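# Pour the ball via gutters into another arm's roofed box

## Task

Get the ball out of the gutter it starts in and into the box standing by a different arm; the box is covered on top and open on one side. The box must not be slid, raised, rotated or tilted beyond a small amount, or the task fails. The ball may be tipped from one gutter into another and from a gutter into the box. If the ball, while no robot is carrying it, ends up more than slightly below the level of the table tops, the task fails. A gutter only holds the ball while its open end is raised above the other end; a gutter whose handle points straight up lets the ball roll out. Arm mounts (metres, heading in degrees counter-clockwise from +x): arm1 at x=-1.71 y=+0.31 z=+0.92 heading -13; arm2 at x=+0.00 y=-0.02 z=+0.95 heading -89; arm3 at x=+1.71 y=+0.44 z=+0.93 heading -165. Nothing may be knocked or placed outside the work area, and two robots must never press hard against each other. To finish, every gripper must release and the arms must back away, and the ball must stay in the box without any robot supporting it.

## Robot and tools

Robots: arm1, arm2 and arm3 are identical i2rt Big YAM arms, each with six revolute joints, a two-finger gripper and a wrist camera. With joints 1 and 6 at zero and the hand level and pointing ahead, the wrist camera rides on top of the hand looking toward the fingertips. The hand reaches roughly 1.0 m from the joint-1 axis. Fixed room cameras: cam_end_1, cam_end_2, cam_gap_1, cam_gap_2, cam_side, cam_top; wrist cameras: arm1_cam_wrist, arm2_cam_wrist, arm3_cam_wrist.

Frame: one shared scene frame, origin on the floor, +z up. "hand" means the point between the fingertips (URDF link pinch); its z axis runs along the fingers and the fingers close along its y axis. Arm mount positions and headings are given in the task.

execute_actions(actions, cameras): actions is a list holding exactly one action, or empty to just read state and images. The action is an object keyed by robot name ("arm1", "arm2", "arm3"), each holding "joints": an object of absolute joint targets by name, not offsets. Any subset of robots and joints may appear; all listed motions start at once and may finish at different moments. Units and ranges (tolerance for counting as reached in brackets): joint1_rad -2.879 to 2.879 (±0.045), rotation about the foot, positive counter-clockwise seen from above, 0 = along the foot's heading; joint2_rad 0 to 3.141 (±0.14), shoulder, 0 = upper arm pointing back about level, increasing raises it then swings it forward; joint3_rad 0 to 3.019 (±0.09), elbow, 0 = folded, increasing opens it; joint4_rad -1.692 to 1.57 (±0.055), hand pitch, positive tilts fingers up; joint5_rad -1.57 to 1.57 (±0.03), sideways hand swing, positive toward the arm's right; joint6_rad -2.094 to 2.094 (±0.035), hand roll, positive clockwise viewed from behind the hand; gripper_m 0 to 0.093 (±0.003), fingertip gap in metres, gripping force about 50-62 N per pad. Example: {"arm1": {"joints": {"gripper_m": 0.05}}, "arm2": {"joints": {"joint1_rad": 0.3}}}. cameras is a list of camera names (or "all", null or omitted for all; [] for none); images come in the order given by the "pictures" line. An unknown key, unknown camera or out-of-range number rejects the whole call and nothing moves. Joints each move at their own speed, so the hand may sweep a wide arc between postures; plan intermediate postures near other arms and objects.

wait(seconds): 0 to 10 s, commands nothing, returns state and images like an empty action.

zoom_image(camera, region): enlarges part of that camera's latest full image; region is [x0, y0, x1, y1] in image pixels from the top-left, at most 504 by 504.

read_manual(section): returns only licence texts; no motion.

finished_scene(scene): ends the current scene (integer) after the last command has been held; irreversible, and the result says whether the goal was met.

Reading results: joint_positions gives current joint values. joint_status tells how each joint of the last accepted action ended. "off_target": stopped short and may still be pushing. "contact_stop" or "time_out": the joint abandons the target and holds where it is, except that after time_out a joint may keep a target clipped to within 0.375, 0.375, 0.113, 0.225, 0.075, 0.3 rad (joints 1-6) of its position and keep pushing; on_its_own lists such joints, and "held at" there is the held target, not the position. Send a pushing joint its reported position to relieve it. "joint command not followed" (with a cause line) means a self/inter-arm clearance check blocked that arm's joint targets; those joints show "not_followed" and the arm may retry them on later actions until given passable targets. The gripper part of such an action still runs. An omitted joint or robot can still be chasing an older target. A stop in one call cancels later motion calls in the same reply. Tiny target changes may not move a joint.

Cautions: the arm does not halt on contact and can push very hard, so avoid driving into the table, box, gutters or other arms. The clearance check ignores fingers, gripper housings and wrist cameras and can act late. Lifting a load makes joints sag and heats motors; MOTOR HOT appears from 85 °C, and at 100 °C the arm drops everything and falls (OVER-TEMPERATURE FAULT, with joints marked limit_stop_at_motor_heat; resend targets afterwards). The robot keeps holding the last command while you think. Avoid dropping, slamming or slipping objects; loose objects may get an occasional nudge. Tilt gutters gently so the ball rolls rather than flies, keep the open end high while carrying, and pour near the box opening without touching the box.

Each tool is called as name([rows], argument=value, ...), one row to a line, values as JSON.

## Session

execute_actions(actions=[])

Scene clock: 0.00 s.
arm1.joint_positions: joint1_rad=-0.839 joint2_rad=+0.301 joint3_rad=+1.522 joint4_rad=-1.328 joint5_rad=+0.021 joint6_rad=+0.228 gripper_m=+0.094
arm1.joint_status: not commanded
arm1.hand: x=-1.7004 y=+0.2537 z=+1.5603 quat_wxyz=(-0.609, -0.459, -0.586, +0.274) (m; scene frame)
arm2.joint_positions: joint1_rad=-0.043 joint2_rad=+0.579 joint3_rad=+1.652 joint4_rad=-1.590 joint5_rad=+0.233 joint6_rad=+0.082 gripper_m=+0.094
arm2.joint_status: not commanded
arm2.hand: x=-0.0355 y=-0.1513 z=+1.5626 quat_wxyz=(-0.292, -0.675, -0.528, +0.424) (m; scene frame)
arm3.joint_positions: joint1_rad=-0.250 joint2_rad=+0.312 joint3_rad=+1.662 joint4_rad=-1.171 joint5_rad=-0.083 joint6_rad=-0.572 gripper_m=+0.095
arm3.joint_status: not commanded
arm3.hand: x=+1.7150 y=+0.4269 z=+1.6563 quat_wxyz=(+0.189, -0.600, -0.216, +0.747) (m; scene frame)
pictures: arm1_cam_wrist, arm2_cam_wrist, arm3_cam_wrist, cam_end_1, cam_end_2, cam_gap_1, cam_gap_2, cam_side, cam_top
Images, in order (width x height): arm1_cam_wrist 616x616, arm2_cam_wrist 616x616, arm3_cam_wrist 616x616, cam_end_1 896x504, cam_end_2 896x504, cam_gap_1 896x504, cam_gap_2 896x504, cam_side 896x504, cam_top 896x504.

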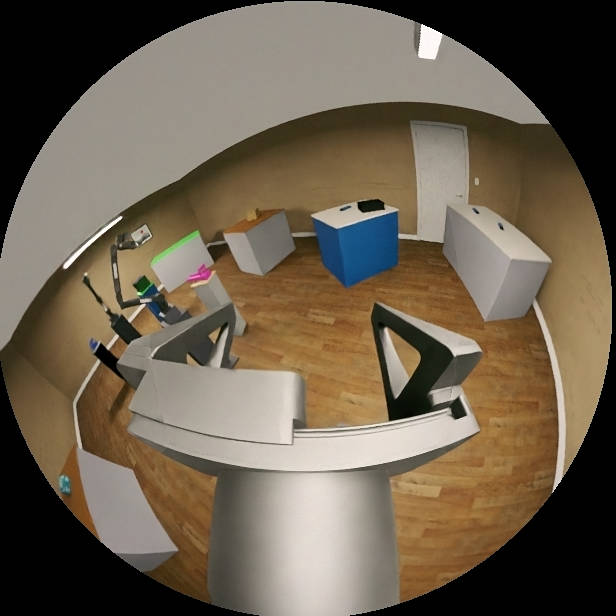

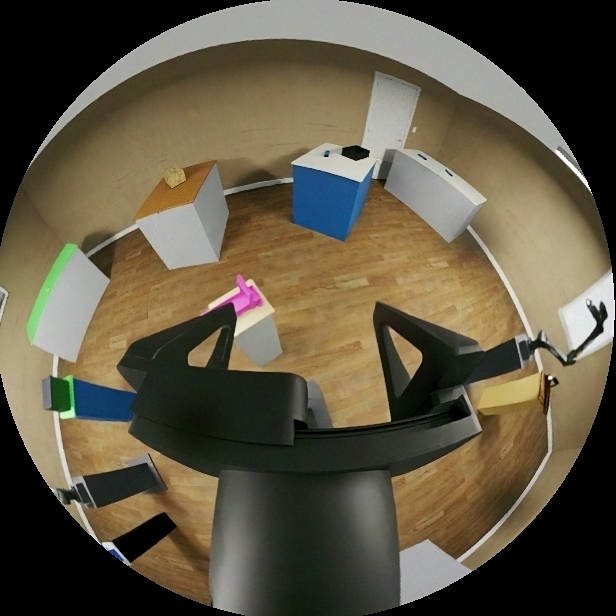

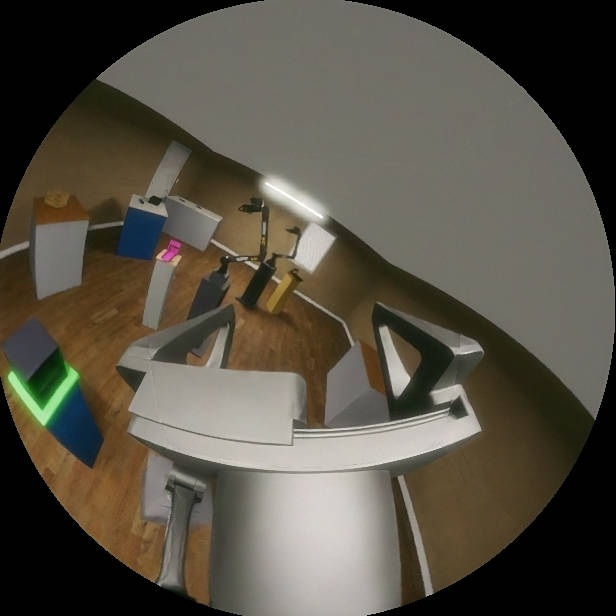

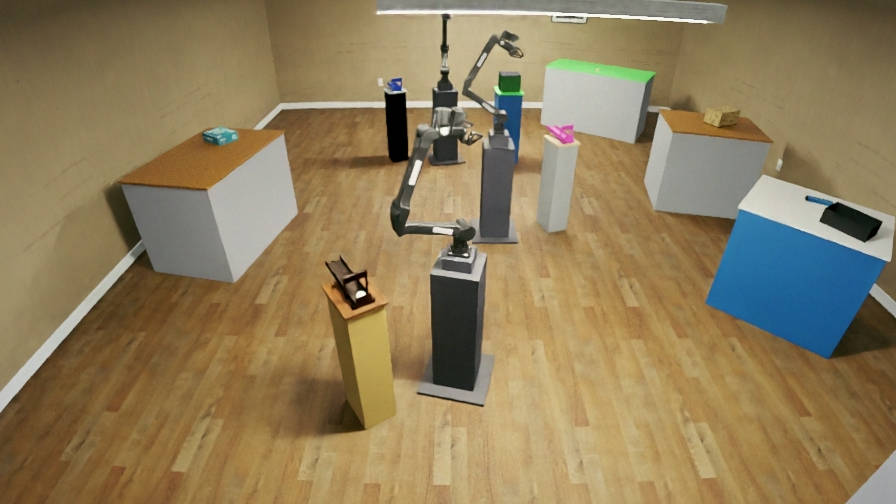

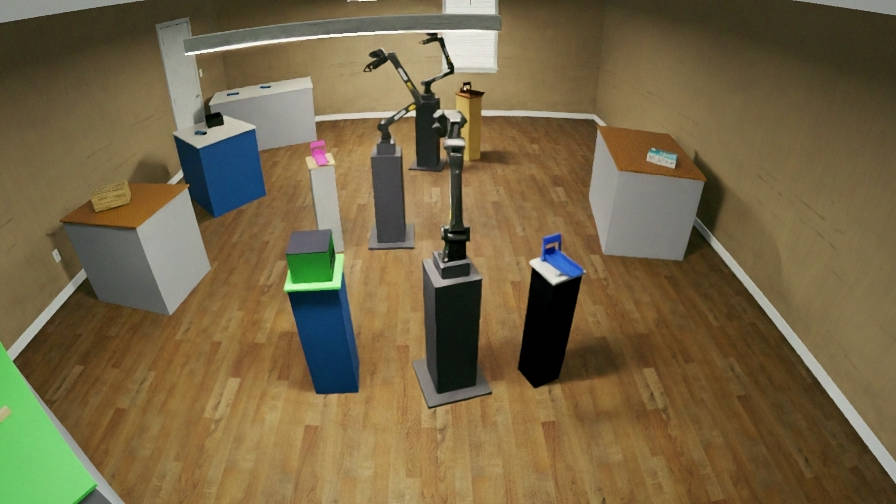

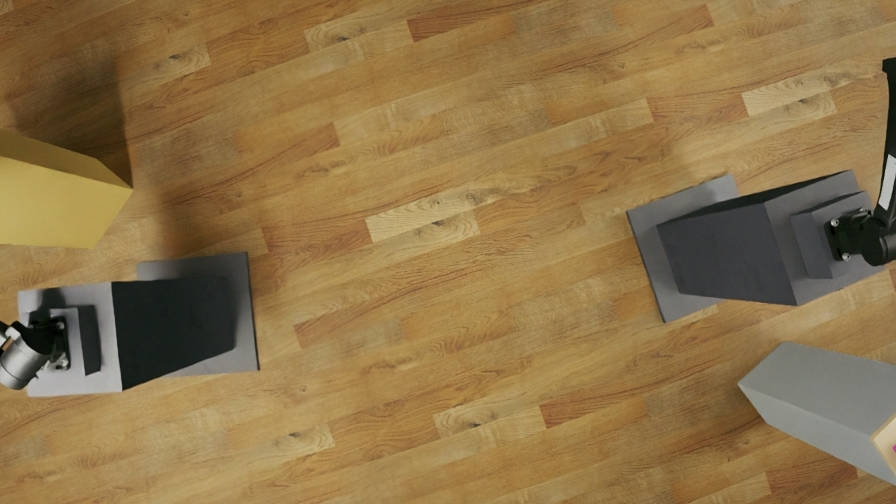

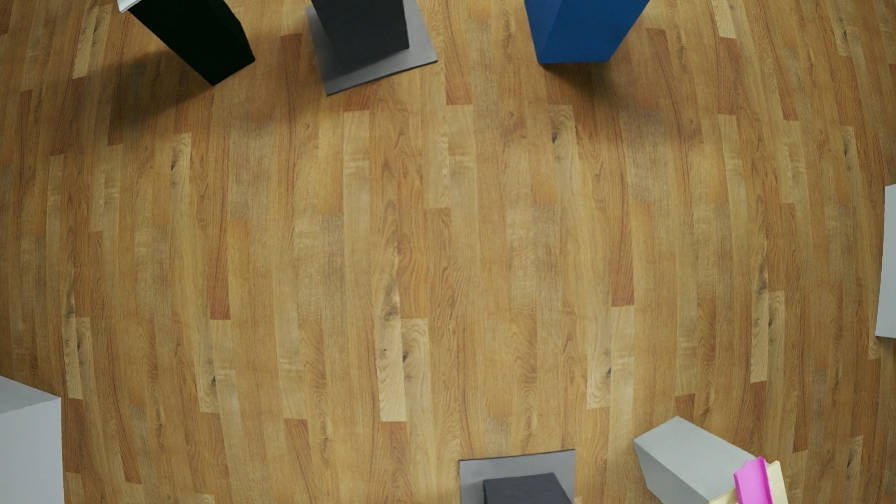

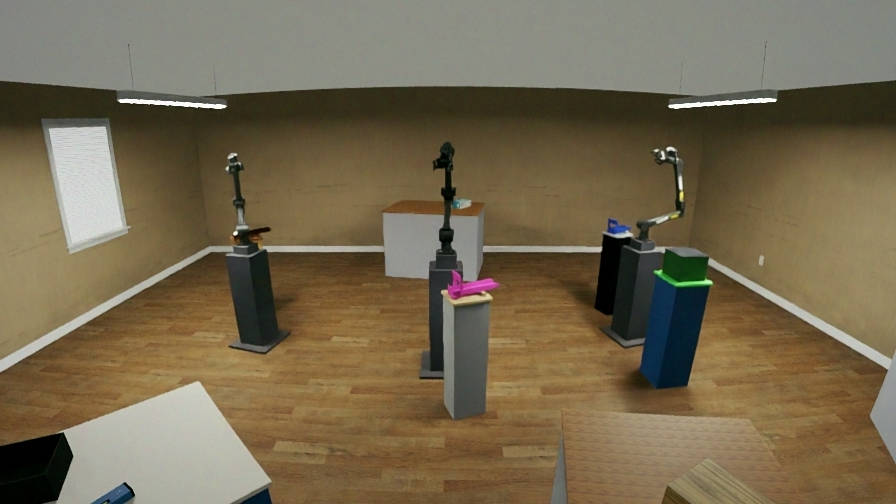

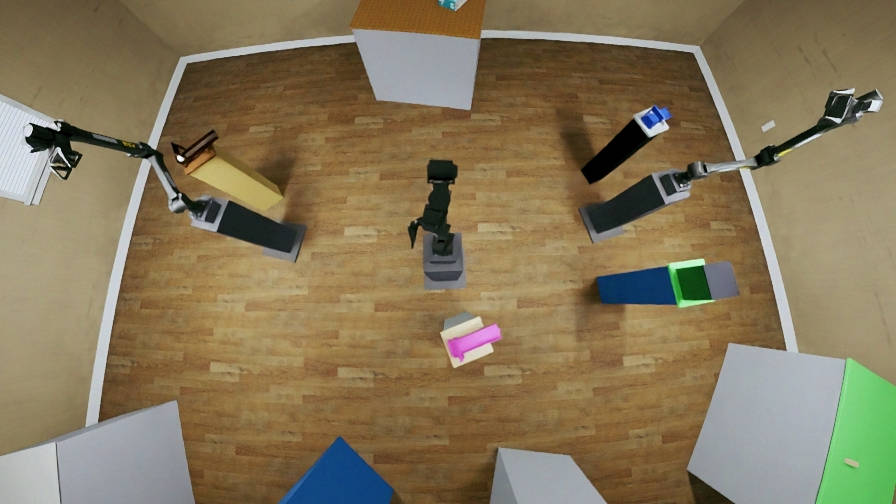

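zoom_image(camera="cam_end_1", region=[290, 230, 430, 330])

zoom_image(camera="cam_end_2", region=[260, 130, 620, 310])

zoom_image(camera="cam_side", region=[420, 200, 740, 320])

Region (290, 230, 430, 330) of cam_end_1's 896x504 image, scaled by 3.600, with more detail than that image has; it fills the top 360 rows of this view, and the rest is white.

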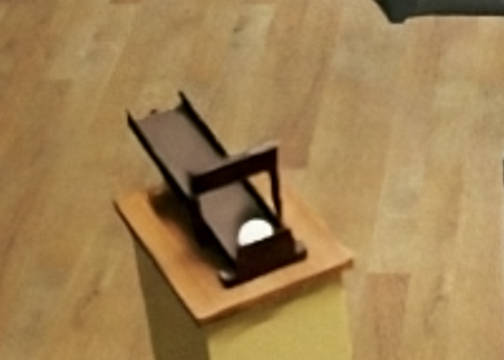

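Region (260, 130, 620, 310) of cam_end_2's 896x504 image, scaled by 1.400, with more detail than that image has.

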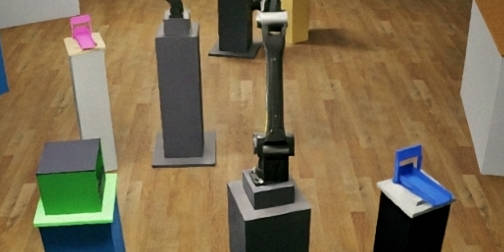

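Region (420, 200, 740, 320) of cam_side's 896x504 image, scaled by 1.575, with more detail than that image has; it fills the top 189 rows of this view, and the rest is white.

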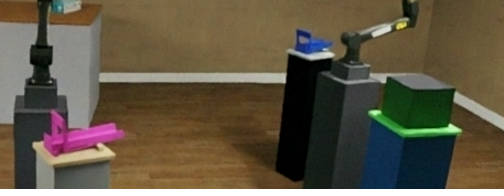

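execute_actions([
  {"arm1":{"joints":{"joint1_rad":2.3,"joint2_rad":1.647,"joint3_rad":1.588,"joint4_rad":-1.51,"joint5_rad":0,"joint6_rad":0}}},
], cameras=["arm1_cam_wrist","cam_end_1","cam_top"])

Scene clock: 3.03 s.
arm1.joint_positions: joint1_rad=+2.303 joint2_rad=+1.652 joint3_rad=+1.583 joint4_rad=-1.496 joint5_rad=-0.001 joint6_rad=+0.006 gripper_m=+0.094
arm1.joint_status: all done
arm1.hand: x=-1.9599 y=+0.7486 z=+1.1510 quat_wxyz=(-0.008, +0.859, -0.512, +0.001) (m; scene frame)
arm2.joint_positions: joint1_rad=-0.043 joint2_rad=+0.579 joint3_rad=+1.652 joint4_rad=-1.590 joint5_rad=+0.233 joint6_rad=+0.082 gripper_m=+0.094
arm2.joint_status: not commanded
arm2.hand: x=-0.0355 y=-0.1513 z=+1.5626 quat_wxyz=(-0.292, -0.675, -0.528, +0.424) (m; scene frame)
arm3.joint_positions: joint1_rad=-0.250 joint2_rad=+0.312 joint3_rad=+1.662 joint4_rad=-1.171 joint5_rad=-0.083 joint6_rad=-0.572 gripper_m=+0.095
arm3.joint_status: not commanded
arm3.hand: x=+1.7150 y=+0.4269 z=+1.6563 quat_wxyz=(+0.189, -0.600, -0.216, +0.747) (m; scene frame)
pictures: arm1_cam_wrist, cam_end_1, cam_top
Images, in order (width x height): arm1_cam_wrist 616x616, cam_end_1 896x504, cam_top 896x504.

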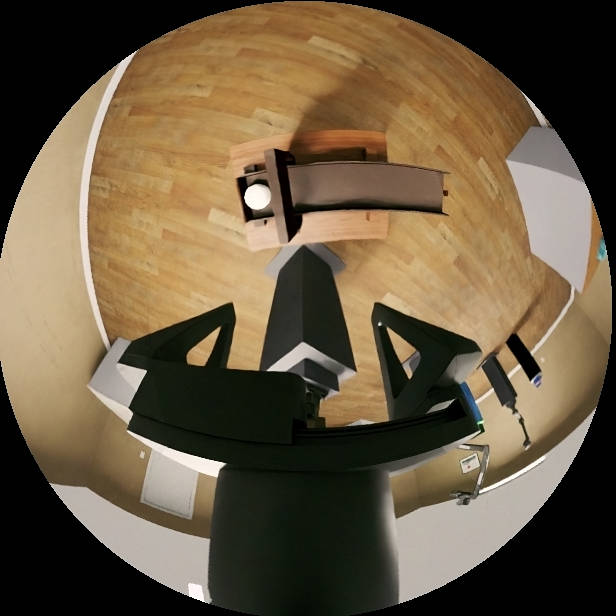

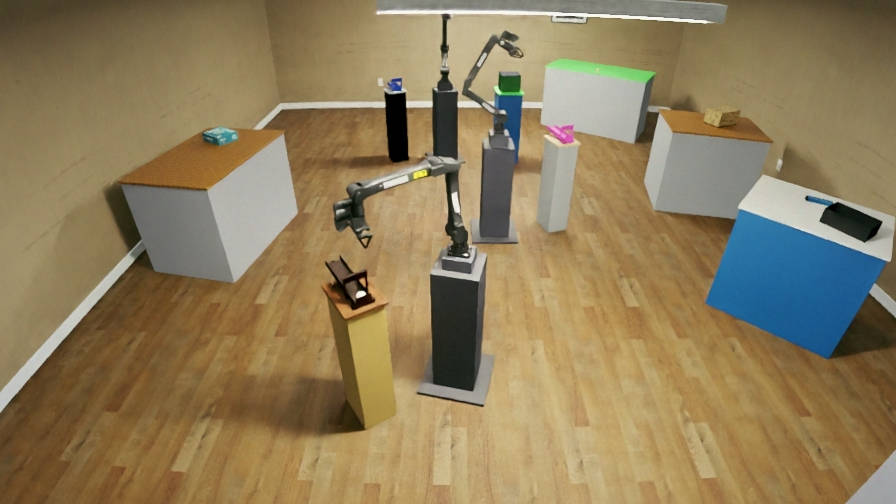

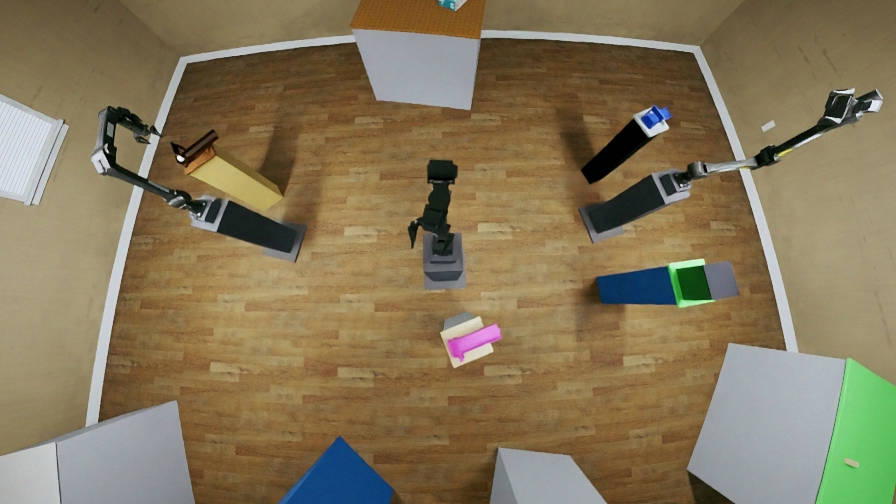

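execute_actions([
  {"arm1":{"joints":{"joint1_rad":2.35,"joint2_rad":1.914,"joint3_rad":1.543,"joint4_rad":-1.2}},"arm2":{"joints":{"joint1_rad":0.17,"joint2_rad":1.647,"joint3_rad":1.588,"joint4_rad":-1.51,"joint5_rad":0,"joint6_rad":0}},"arm3":{"joints":{"joint1_rad":-1.92,"joint2_rad":1.647,"joint3_rad":1.588,"joint4_rad":-1.51,"joint5_rad":0,"joint6_rad":0}}},
], cameras=["arm1_cam_wrist","arm2_cam_wrist","arm3_cam_wrist","cam_end_1","cam_end_2"])

Scene clock: 5.23 s.
arm1.joint_positions: joint1_rad=+2.345 joint2_rad=+1.910 joint3_rad=+1.531 joint4_rad=-1.214 joint5_rad=-0.001 joint6_rad=+0.006 gripper_m=+0.094
arm1.joint_status: all done
arm1.hand: x=-2.0060 y=+0.7896 z=+0.9983 quat_wxyz=(-0.001, +0.869, -0.494, +0.014) (m; scene frame)
arm2.joint_positions: joint1_rad=+0.164 joint2_rad=+1.665 joint3_rad=+1.575 joint4_rad=-1.520 joint5_rad=+0.002 joint6_rad=+0.016 gripper_m=+0.094
arm2.joint_status: all done
arm2.hand: x=+0.0893 y=-0.5102 z=+1.1739 quat_wxyz=(+0.018, -0.648, -0.761, -0.004) (m; scene frame)
arm3.joint_positions: joint1_rad=-1.928 joint2_rad=+1.660 joint3_rad=+1.568 joint4_rad=-1.497 joint5_rad=-0.001 joint6_rad=-0.008 gripper_m=+0.095
arm3.joint_status: all done
arm3.hand: x=+1.7644 y=+0.9404 z=+1.1517 quat_wxyz=(-0.009, -0.676, +0.737, +0.000) (m; scene frame)
pictures: arm1_cam_wrist, arm2_cam_wrist, arm3_cam_wrist, cam_end_1, cam_end_2
Images, in order (width x height): arm1_cam_wrist 616x616, arm2_cam_wrist 616x616, arm3_cam_wrist 616x616, cam_end_1 896x504, cam_end_2 896x504.

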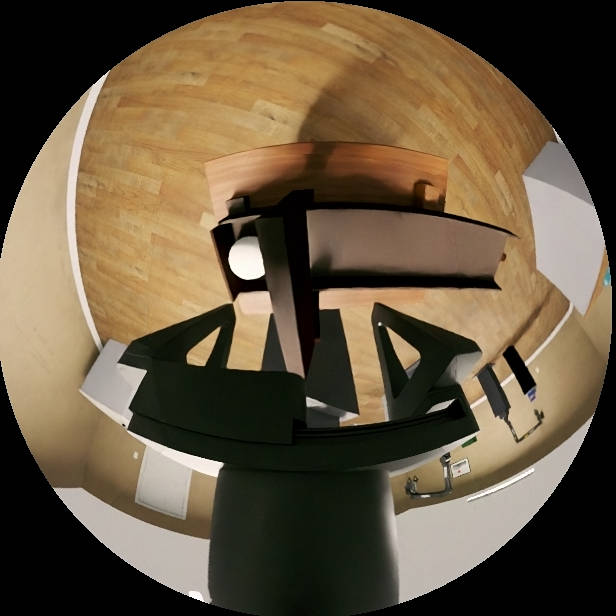

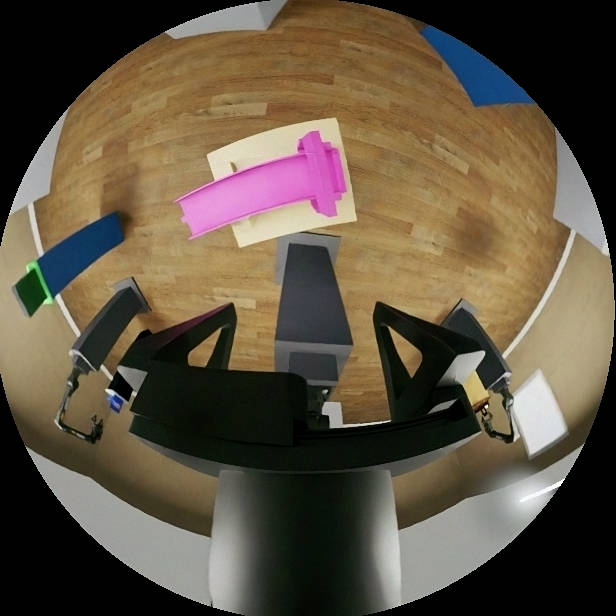

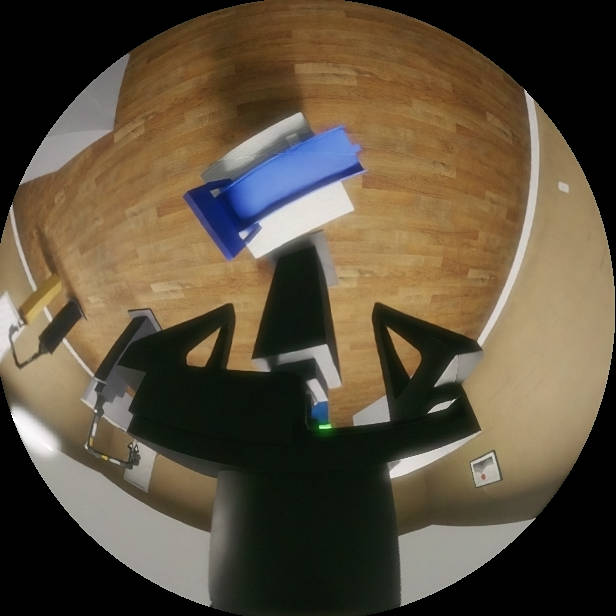

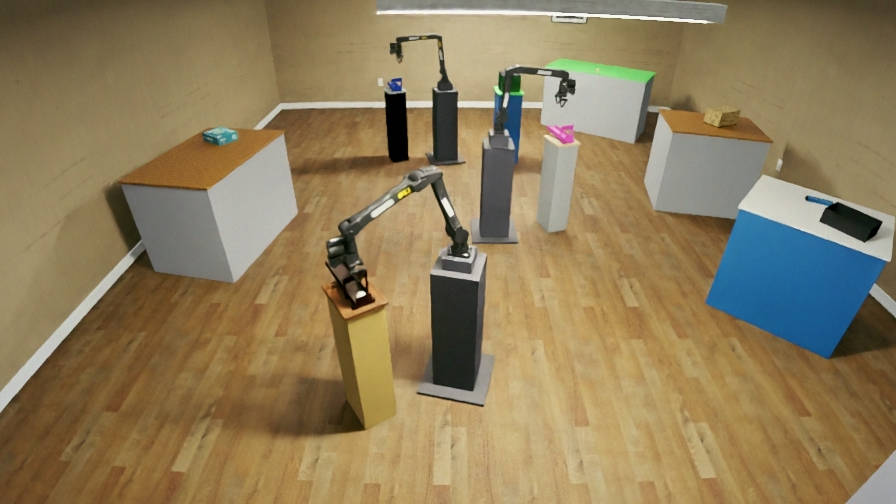

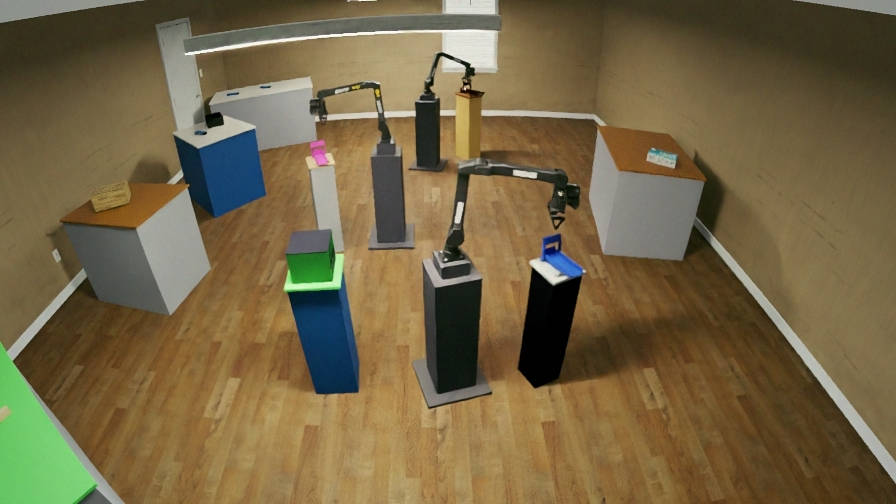

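execute_actions([
  {"arm1":{"joints":{"joint1_rad":2.46,"joint2_rad":1.951,"joint3_rad":1.502,"joint4_rad":-1.12,"joint5_rad":0.3,"joint6_rad":0.1}},"arm2":{"joints":{"joint1_rad":0.055,"joint2_rad":1.964,"joint3_rad":1.621,"joint4_rad":-1.23,"joint5_rad":-0.3,"joint6_rad":-0.4}},"arm3":{"joints":{"joint1_rad":-1.6,"joint2_rad":1.88,"joint3_rad":1.521,"joint4_rad":-1.21,"joint5_rad":0.3,"joint6_rad":-0.2}}},
], cameras=["arm1_cam_wrist","arm2_cam_wrist","arm3_cam_wrist","cam_end_1","cam_end_2","cam_side"])

zoom_image(camera="cam_end_1", region=[280, 200, 440, 330])

zoom_image(camera="cam_side", region=[400, 190, 680, 320])

Scene clock: 7.10 s.
arm1.joint_positions: joint1_rad=+2.470 joint2_rad=+1.927 joint3_rad=+1.510 joint4_rad=-1.135 joint5_rad=+0.298 joint6_rad=+0.092 gripper_m=+0.094
arm1.joint_status: all done
arm1.hand: x=-2.0302 y=+0.7890 z=+0.9888 quat_wxyz=(-0.147, +0.868, -0.472, +0.054) (m; scene frame)
arm2.joint_positions: joint1_rad=+0.048 joint2_rad=+1.995 joint3_rad=+1.589 joint4_rad=-1.245 joint5_rad=-0.298 joint6_rad=-0.383 gripper_m=+0.094
arm2.joint_status: all done
arm2.hand: x=+0.0850 y=-0.5905 z=+1.0123 quat_wxyz=(-0.093, -0.534, -0.833, -0.112) (m; scene frame)
arm3.joint_positions: joint1_rad=-1.600 joint2_rad=+1.892 joint3_rad=+1.500 joint4_rad=-1.224 joint5_rad=+0.296 joint6_rad=-0.190 gripper_m=+0.095
arm3.joint_status: all done
arm3.hand: x=+1.6377 y=+0.9890 z=+1.0166 quat_wxyz=(+0.091, -0.833, +0.534, -0.112) (m; scene frame)
pictures: arm1_cam_wrist, arm2_cam_wrist, arm3_cam_wrist, cam_end_1, cam_end_2, cam_side
Images, in order (width x height): arm1_cam_wrist 616x616, arm2_cam_wrist 616x616, arm3_cam_wrist 616x616, cam_end_1 896x504, cam_end_2 896x504, cam_side 896x504.

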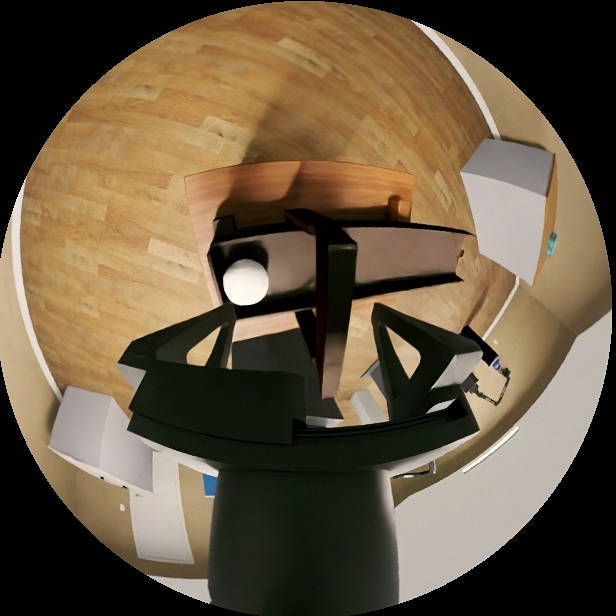

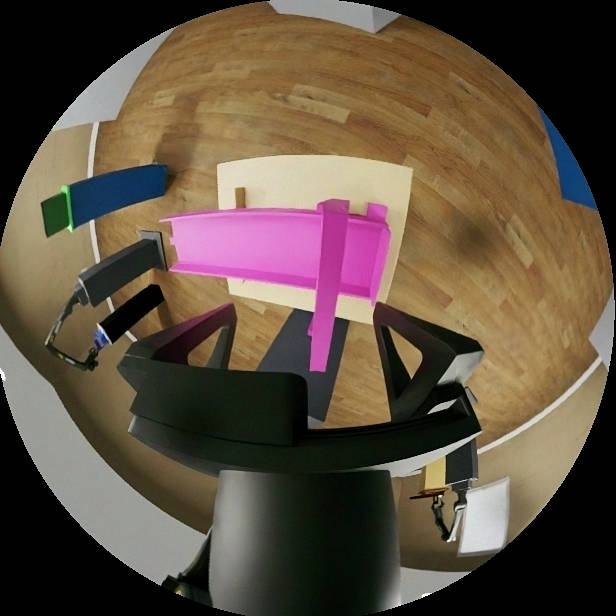

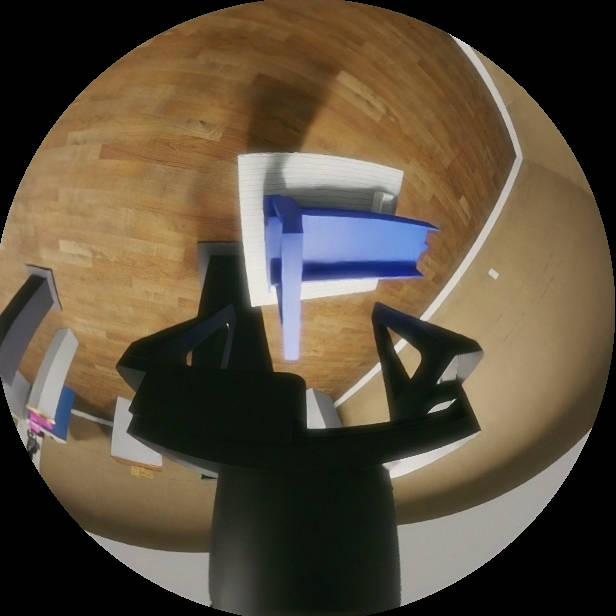

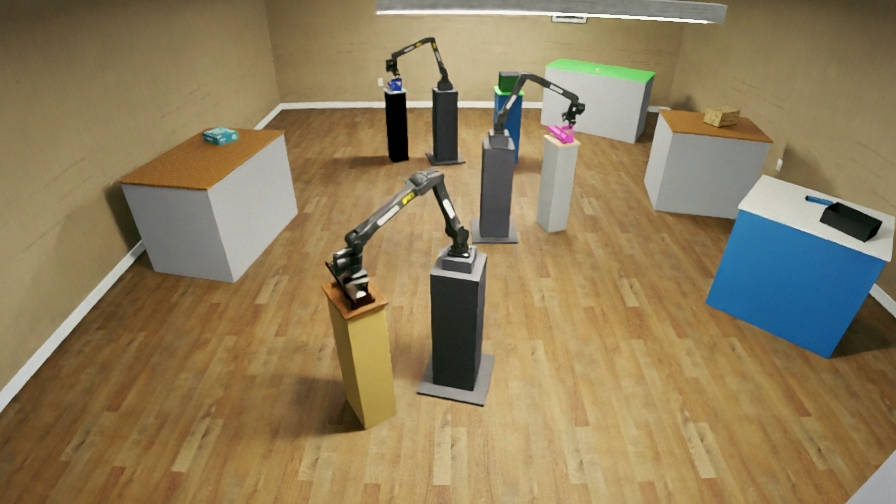

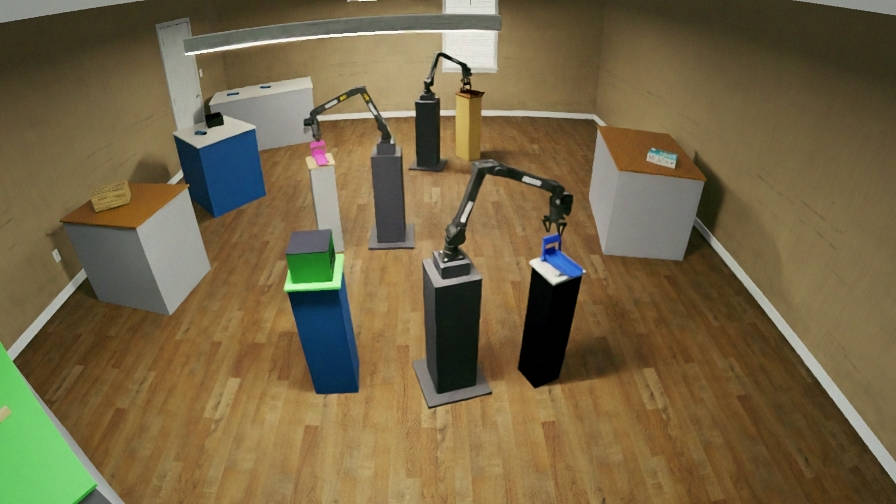

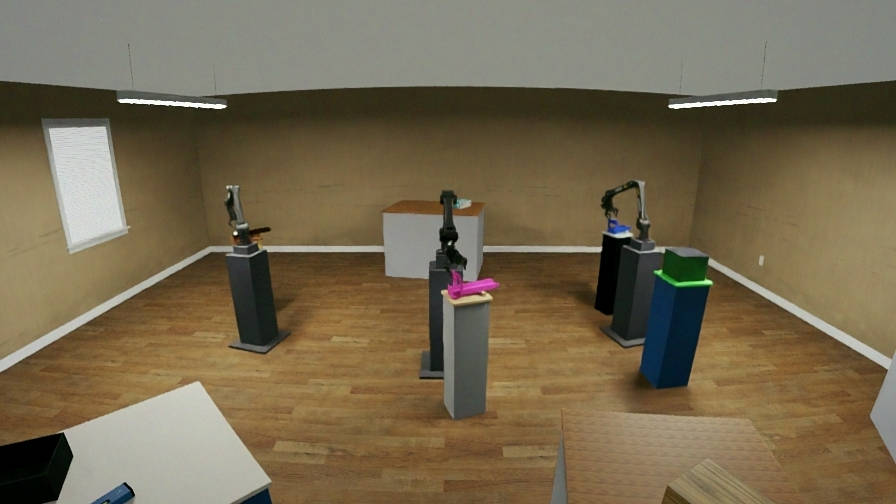

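Region (280, 200, 440, 330) of cam_end_1's 896x504 image, scaled by 3.150, with more detail than that image has; it fills the top 410 rows of this view, and the rest is white.

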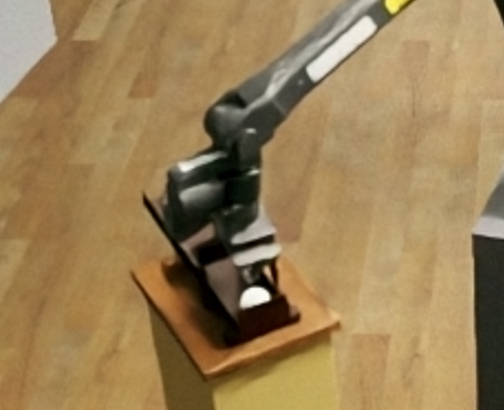

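Region (400, 190, 680, 320) of cam_side's 896x504 image, scaled by 1.800, with more detail than that image has; it fills the top 234 rows of this view, and the rest is white.

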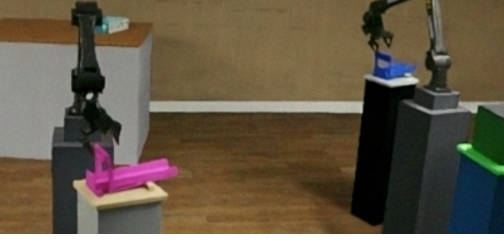

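execute_actions([
  {"arm1":{"joints":{"joint1_rad":2.43,"joint2_rad":2.0,"joint3_rad":1.53,"joint4_rad":-1.1}},"arm2":{"joints":{"joint1_rad":0.02,"joint2_rad":2.07,"joint3_rad":1.64,"joint4_rad":-1.14,"joint6_rad":-0.3}},"arm3":{"joints":{"joint1_rad":-1.57,"joint2_rad":1.99,"joint3_rad":1.54,"joint4_rad":-1.12}}},
], cameras=["arm1_cam_wrist","arm2_cam_wrist","arm3_cam_wrist"])

Scene clock: 8.27 s.
arm1.joint_positions: joint1_rad=+2.435 joint2_rad=+1.985 joint3_rad=+1.510 joint4_rad=-1.114 joint5_rad=+0.299 joint6_rad=+0.092 gripper_m=+0.094
arm1.joint_status: all done
arm1.hand: x=-2.0130 y=+0.8003 z=+0.9575 quat_wxyz=(-0.139, +0.860, -0.485, +0.073) (m; scene frame)
arm2.joint_positions: joint1_rad=+0.024 joint2_rad=+2.073 joint3_rad=+1.596 joint4_rad=-1.156 joint5_rad=-0.298 joint6_rad=-0.317 gripper_m=+0.094
arm2.joint_status: all done
arm2.hand: x=+0.0714 y=-0.6096 z=+0.9705 quat_wxyz=(-0.097, -0.570, -0.809, -0.106) (m; scene frame)
arm3.joint_positions: joint1_rad=-1.573 joint2_rad=+2.001 joint3_rad=+1.509 joint4_rad=-1.134 joint5_rad=+0.297 joint6_rad=-0.191 gripper_m=+0.095
arm3.joint_status: all done
arm3.hand: x=+1.6185 y=+1.0036 z=+0.9606 quat_wxyz=(+0.089, -0.840, +0.522, -0.115) (m; scene frame)
pictures: arm1_cam_wrist, arm2_cam_wrist, arm3_cam_wrist
Images, in order (width x height): arm1_cam_wrist 616x616, arm2_cam_wrist 616x616, arm3_cam_wrist 616x616.

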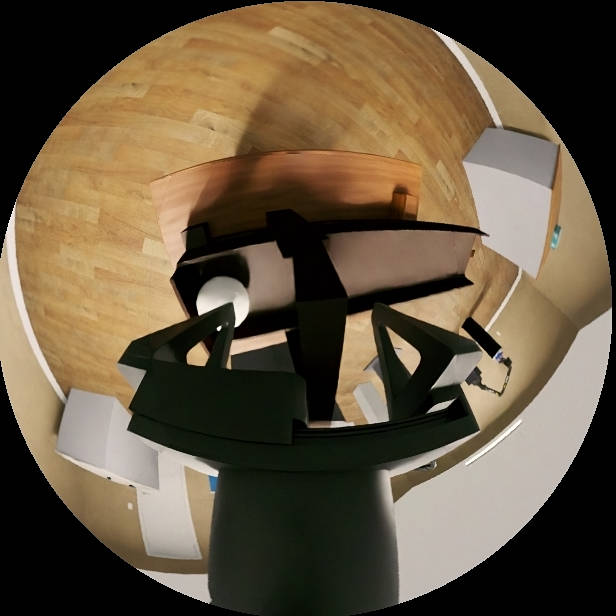

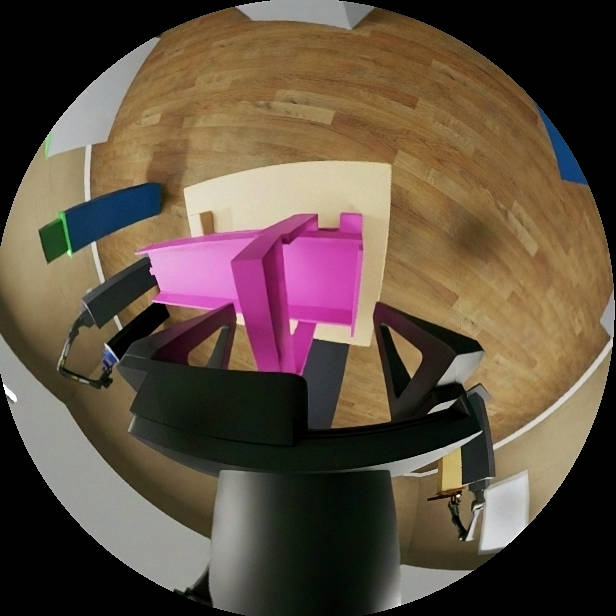

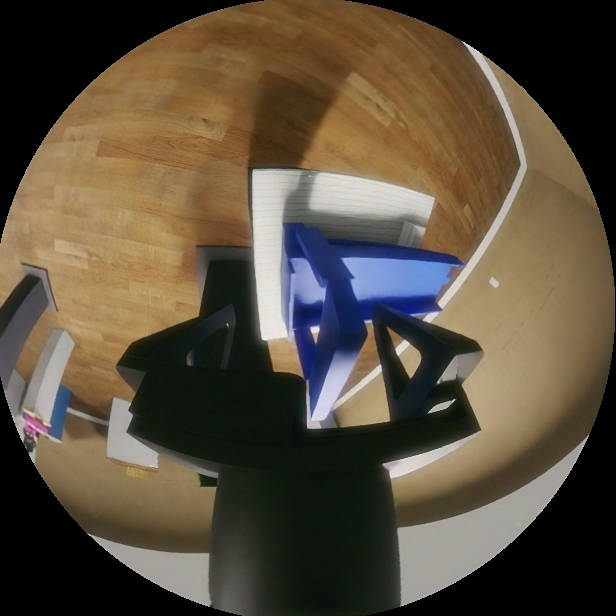

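execute_actions([
  {"arm1":{"joints":{"joint4_rad":-1.2}},"arm2":{"joints":{"joint1_rad":0.06}},"arm3":{"joints":{"joint1_rad":-1.61,"joint4_rad":-1.2}}},
], cameras=[])

execute_actions([
  {"arm1":{"joints":{"gripper_m":0}},"arm2":{"joints":{"gripper_m":0}},"arm3":{"joints":{"gripper_m":0}}},
], cameras=["arm1_cam_wrist","arm2_cam_wrist","arm3_cam_wrist"])

Scene clock: 9.17 s.
arm1.joint_positions: joint1_rad=+2.435 joint2_rad=+1.985 joint3_rad=+1.510 joint4_rad=-1.187 joint5_rad=+0.299 joint6_rad=+0.092 gripper_m=+0.094
arm1.joint_status: all done
arm1.hand: x=-2.0028 y=+0.7865 z=+0.9584 quat_wxyz=(-0.124, +0.862, -0.480, +0.106) (m; scene frame)
arm2.joint_positions: joint1_rad=+0.060 joint2_rad=+2.073 joint3_rad=+1.596 joint4_rad=-1.156 joint5_rad=-0.298 joint6_rad=-0.316 gripper_m=+0.094
arm2.joint_status: all done
arm2.hand: x=+0.0923 y=-0.6067 z=+0.9701 quat_wxyz=(-0.095, -0.555, -0.819, -0.108) (m; scene frame)
arm3.joint_positions: joint1_rad=-1.609 joint2_rad=+2.001 joint3_rad=+1.509 joint4_rad=-1.187 joint5_rad=+0.297 joint6_rad=-0.191 gripper_m=+0.095
arm3.joint_status: all done
arm3.hand: x=+1.6415 y=+0.9943 z=+0.9614 quat_wxyz=(+0.068, -0.832, +0.533, -0.135) (m; scene frame)
pictures: none
No camera images: the call's "cameras" was empty. Leave "cameras" out to get every camera's image.

Scene clock: 10.07 s.
arm1.joint_positions: joint1_rad=+2.435 joint2_rad=+1.980 joint3_rad=+1.510 joint4_rad=-1.192 joint5_rad=+0.296 joint6_rad=+0.091 gripper_m=+0.010
arm1.joint_status: gripper_m off_target (ended at +0.010, target +0.000)
arm1.hand: x=-2.0026 y=+0.7857 z=+0.9612 quat_wxyz=(-0.123, +0.863, -0.479, +0.105) (m; scene frame)
arm2.joint_positions: joint1_rad=+0.059 joint2_rad=+2.073 joint3_rad=+1.596 joint4_rad=-1.153 joint5_rad=-0.296 joint6_rad=-0.314 gripper_m=+0.011
arm2.joint_status: gripper_m off_target (ended at +0.011, target +0.000)
arm2.hand: x=+0.0917 y=-0.6075 z=+0.9700 quat_wxyz=(-0.094, -0.556, -0.819, -0.106) (m; scene frame)
arm3.joint_positions: joint1_rad=-1.609 joint2_rad=+2.001 joint3_rad=+1.510 joint4_rad=-1.190 joint5_rad=+0.297 joint6_rad=-0.195 gripper_m=+0.011
arm3.joint_status: gripper_m off_target (ended at +0.011, target +0.000)
arm3.hand: x=+1.6416 y=+0.9941 z=+0.9617 quat_wxyz=(+0.068, -0.833, +0.531, -0.136) (m; scene frame)
pictures: arm1_cam_wrist, arm2_cam_wrist, arm3_cam_wrist
Images, in order (width x height): arm1_cam_wrist 616x616, arm2_cam_wrist 616x616, arm3_cam_wrist 616x616.

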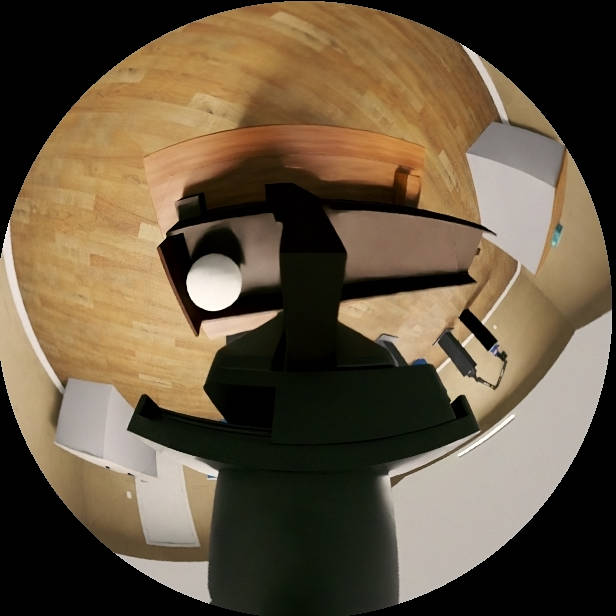

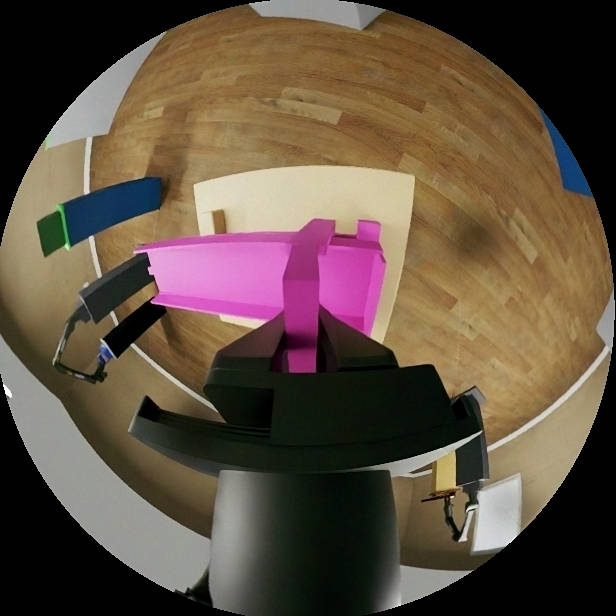

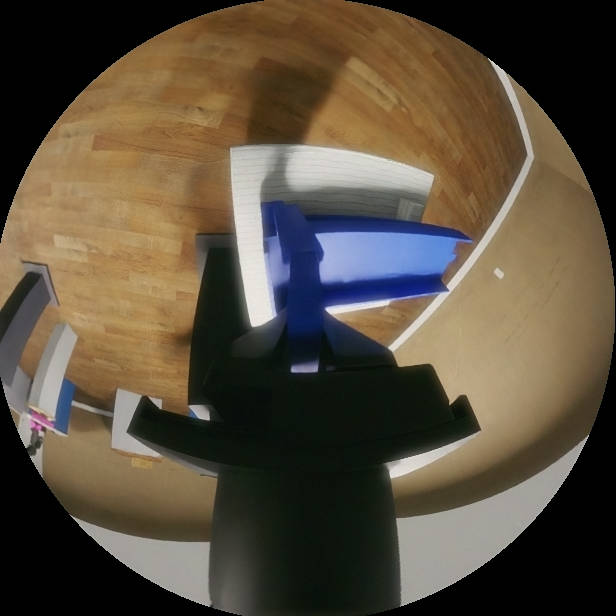

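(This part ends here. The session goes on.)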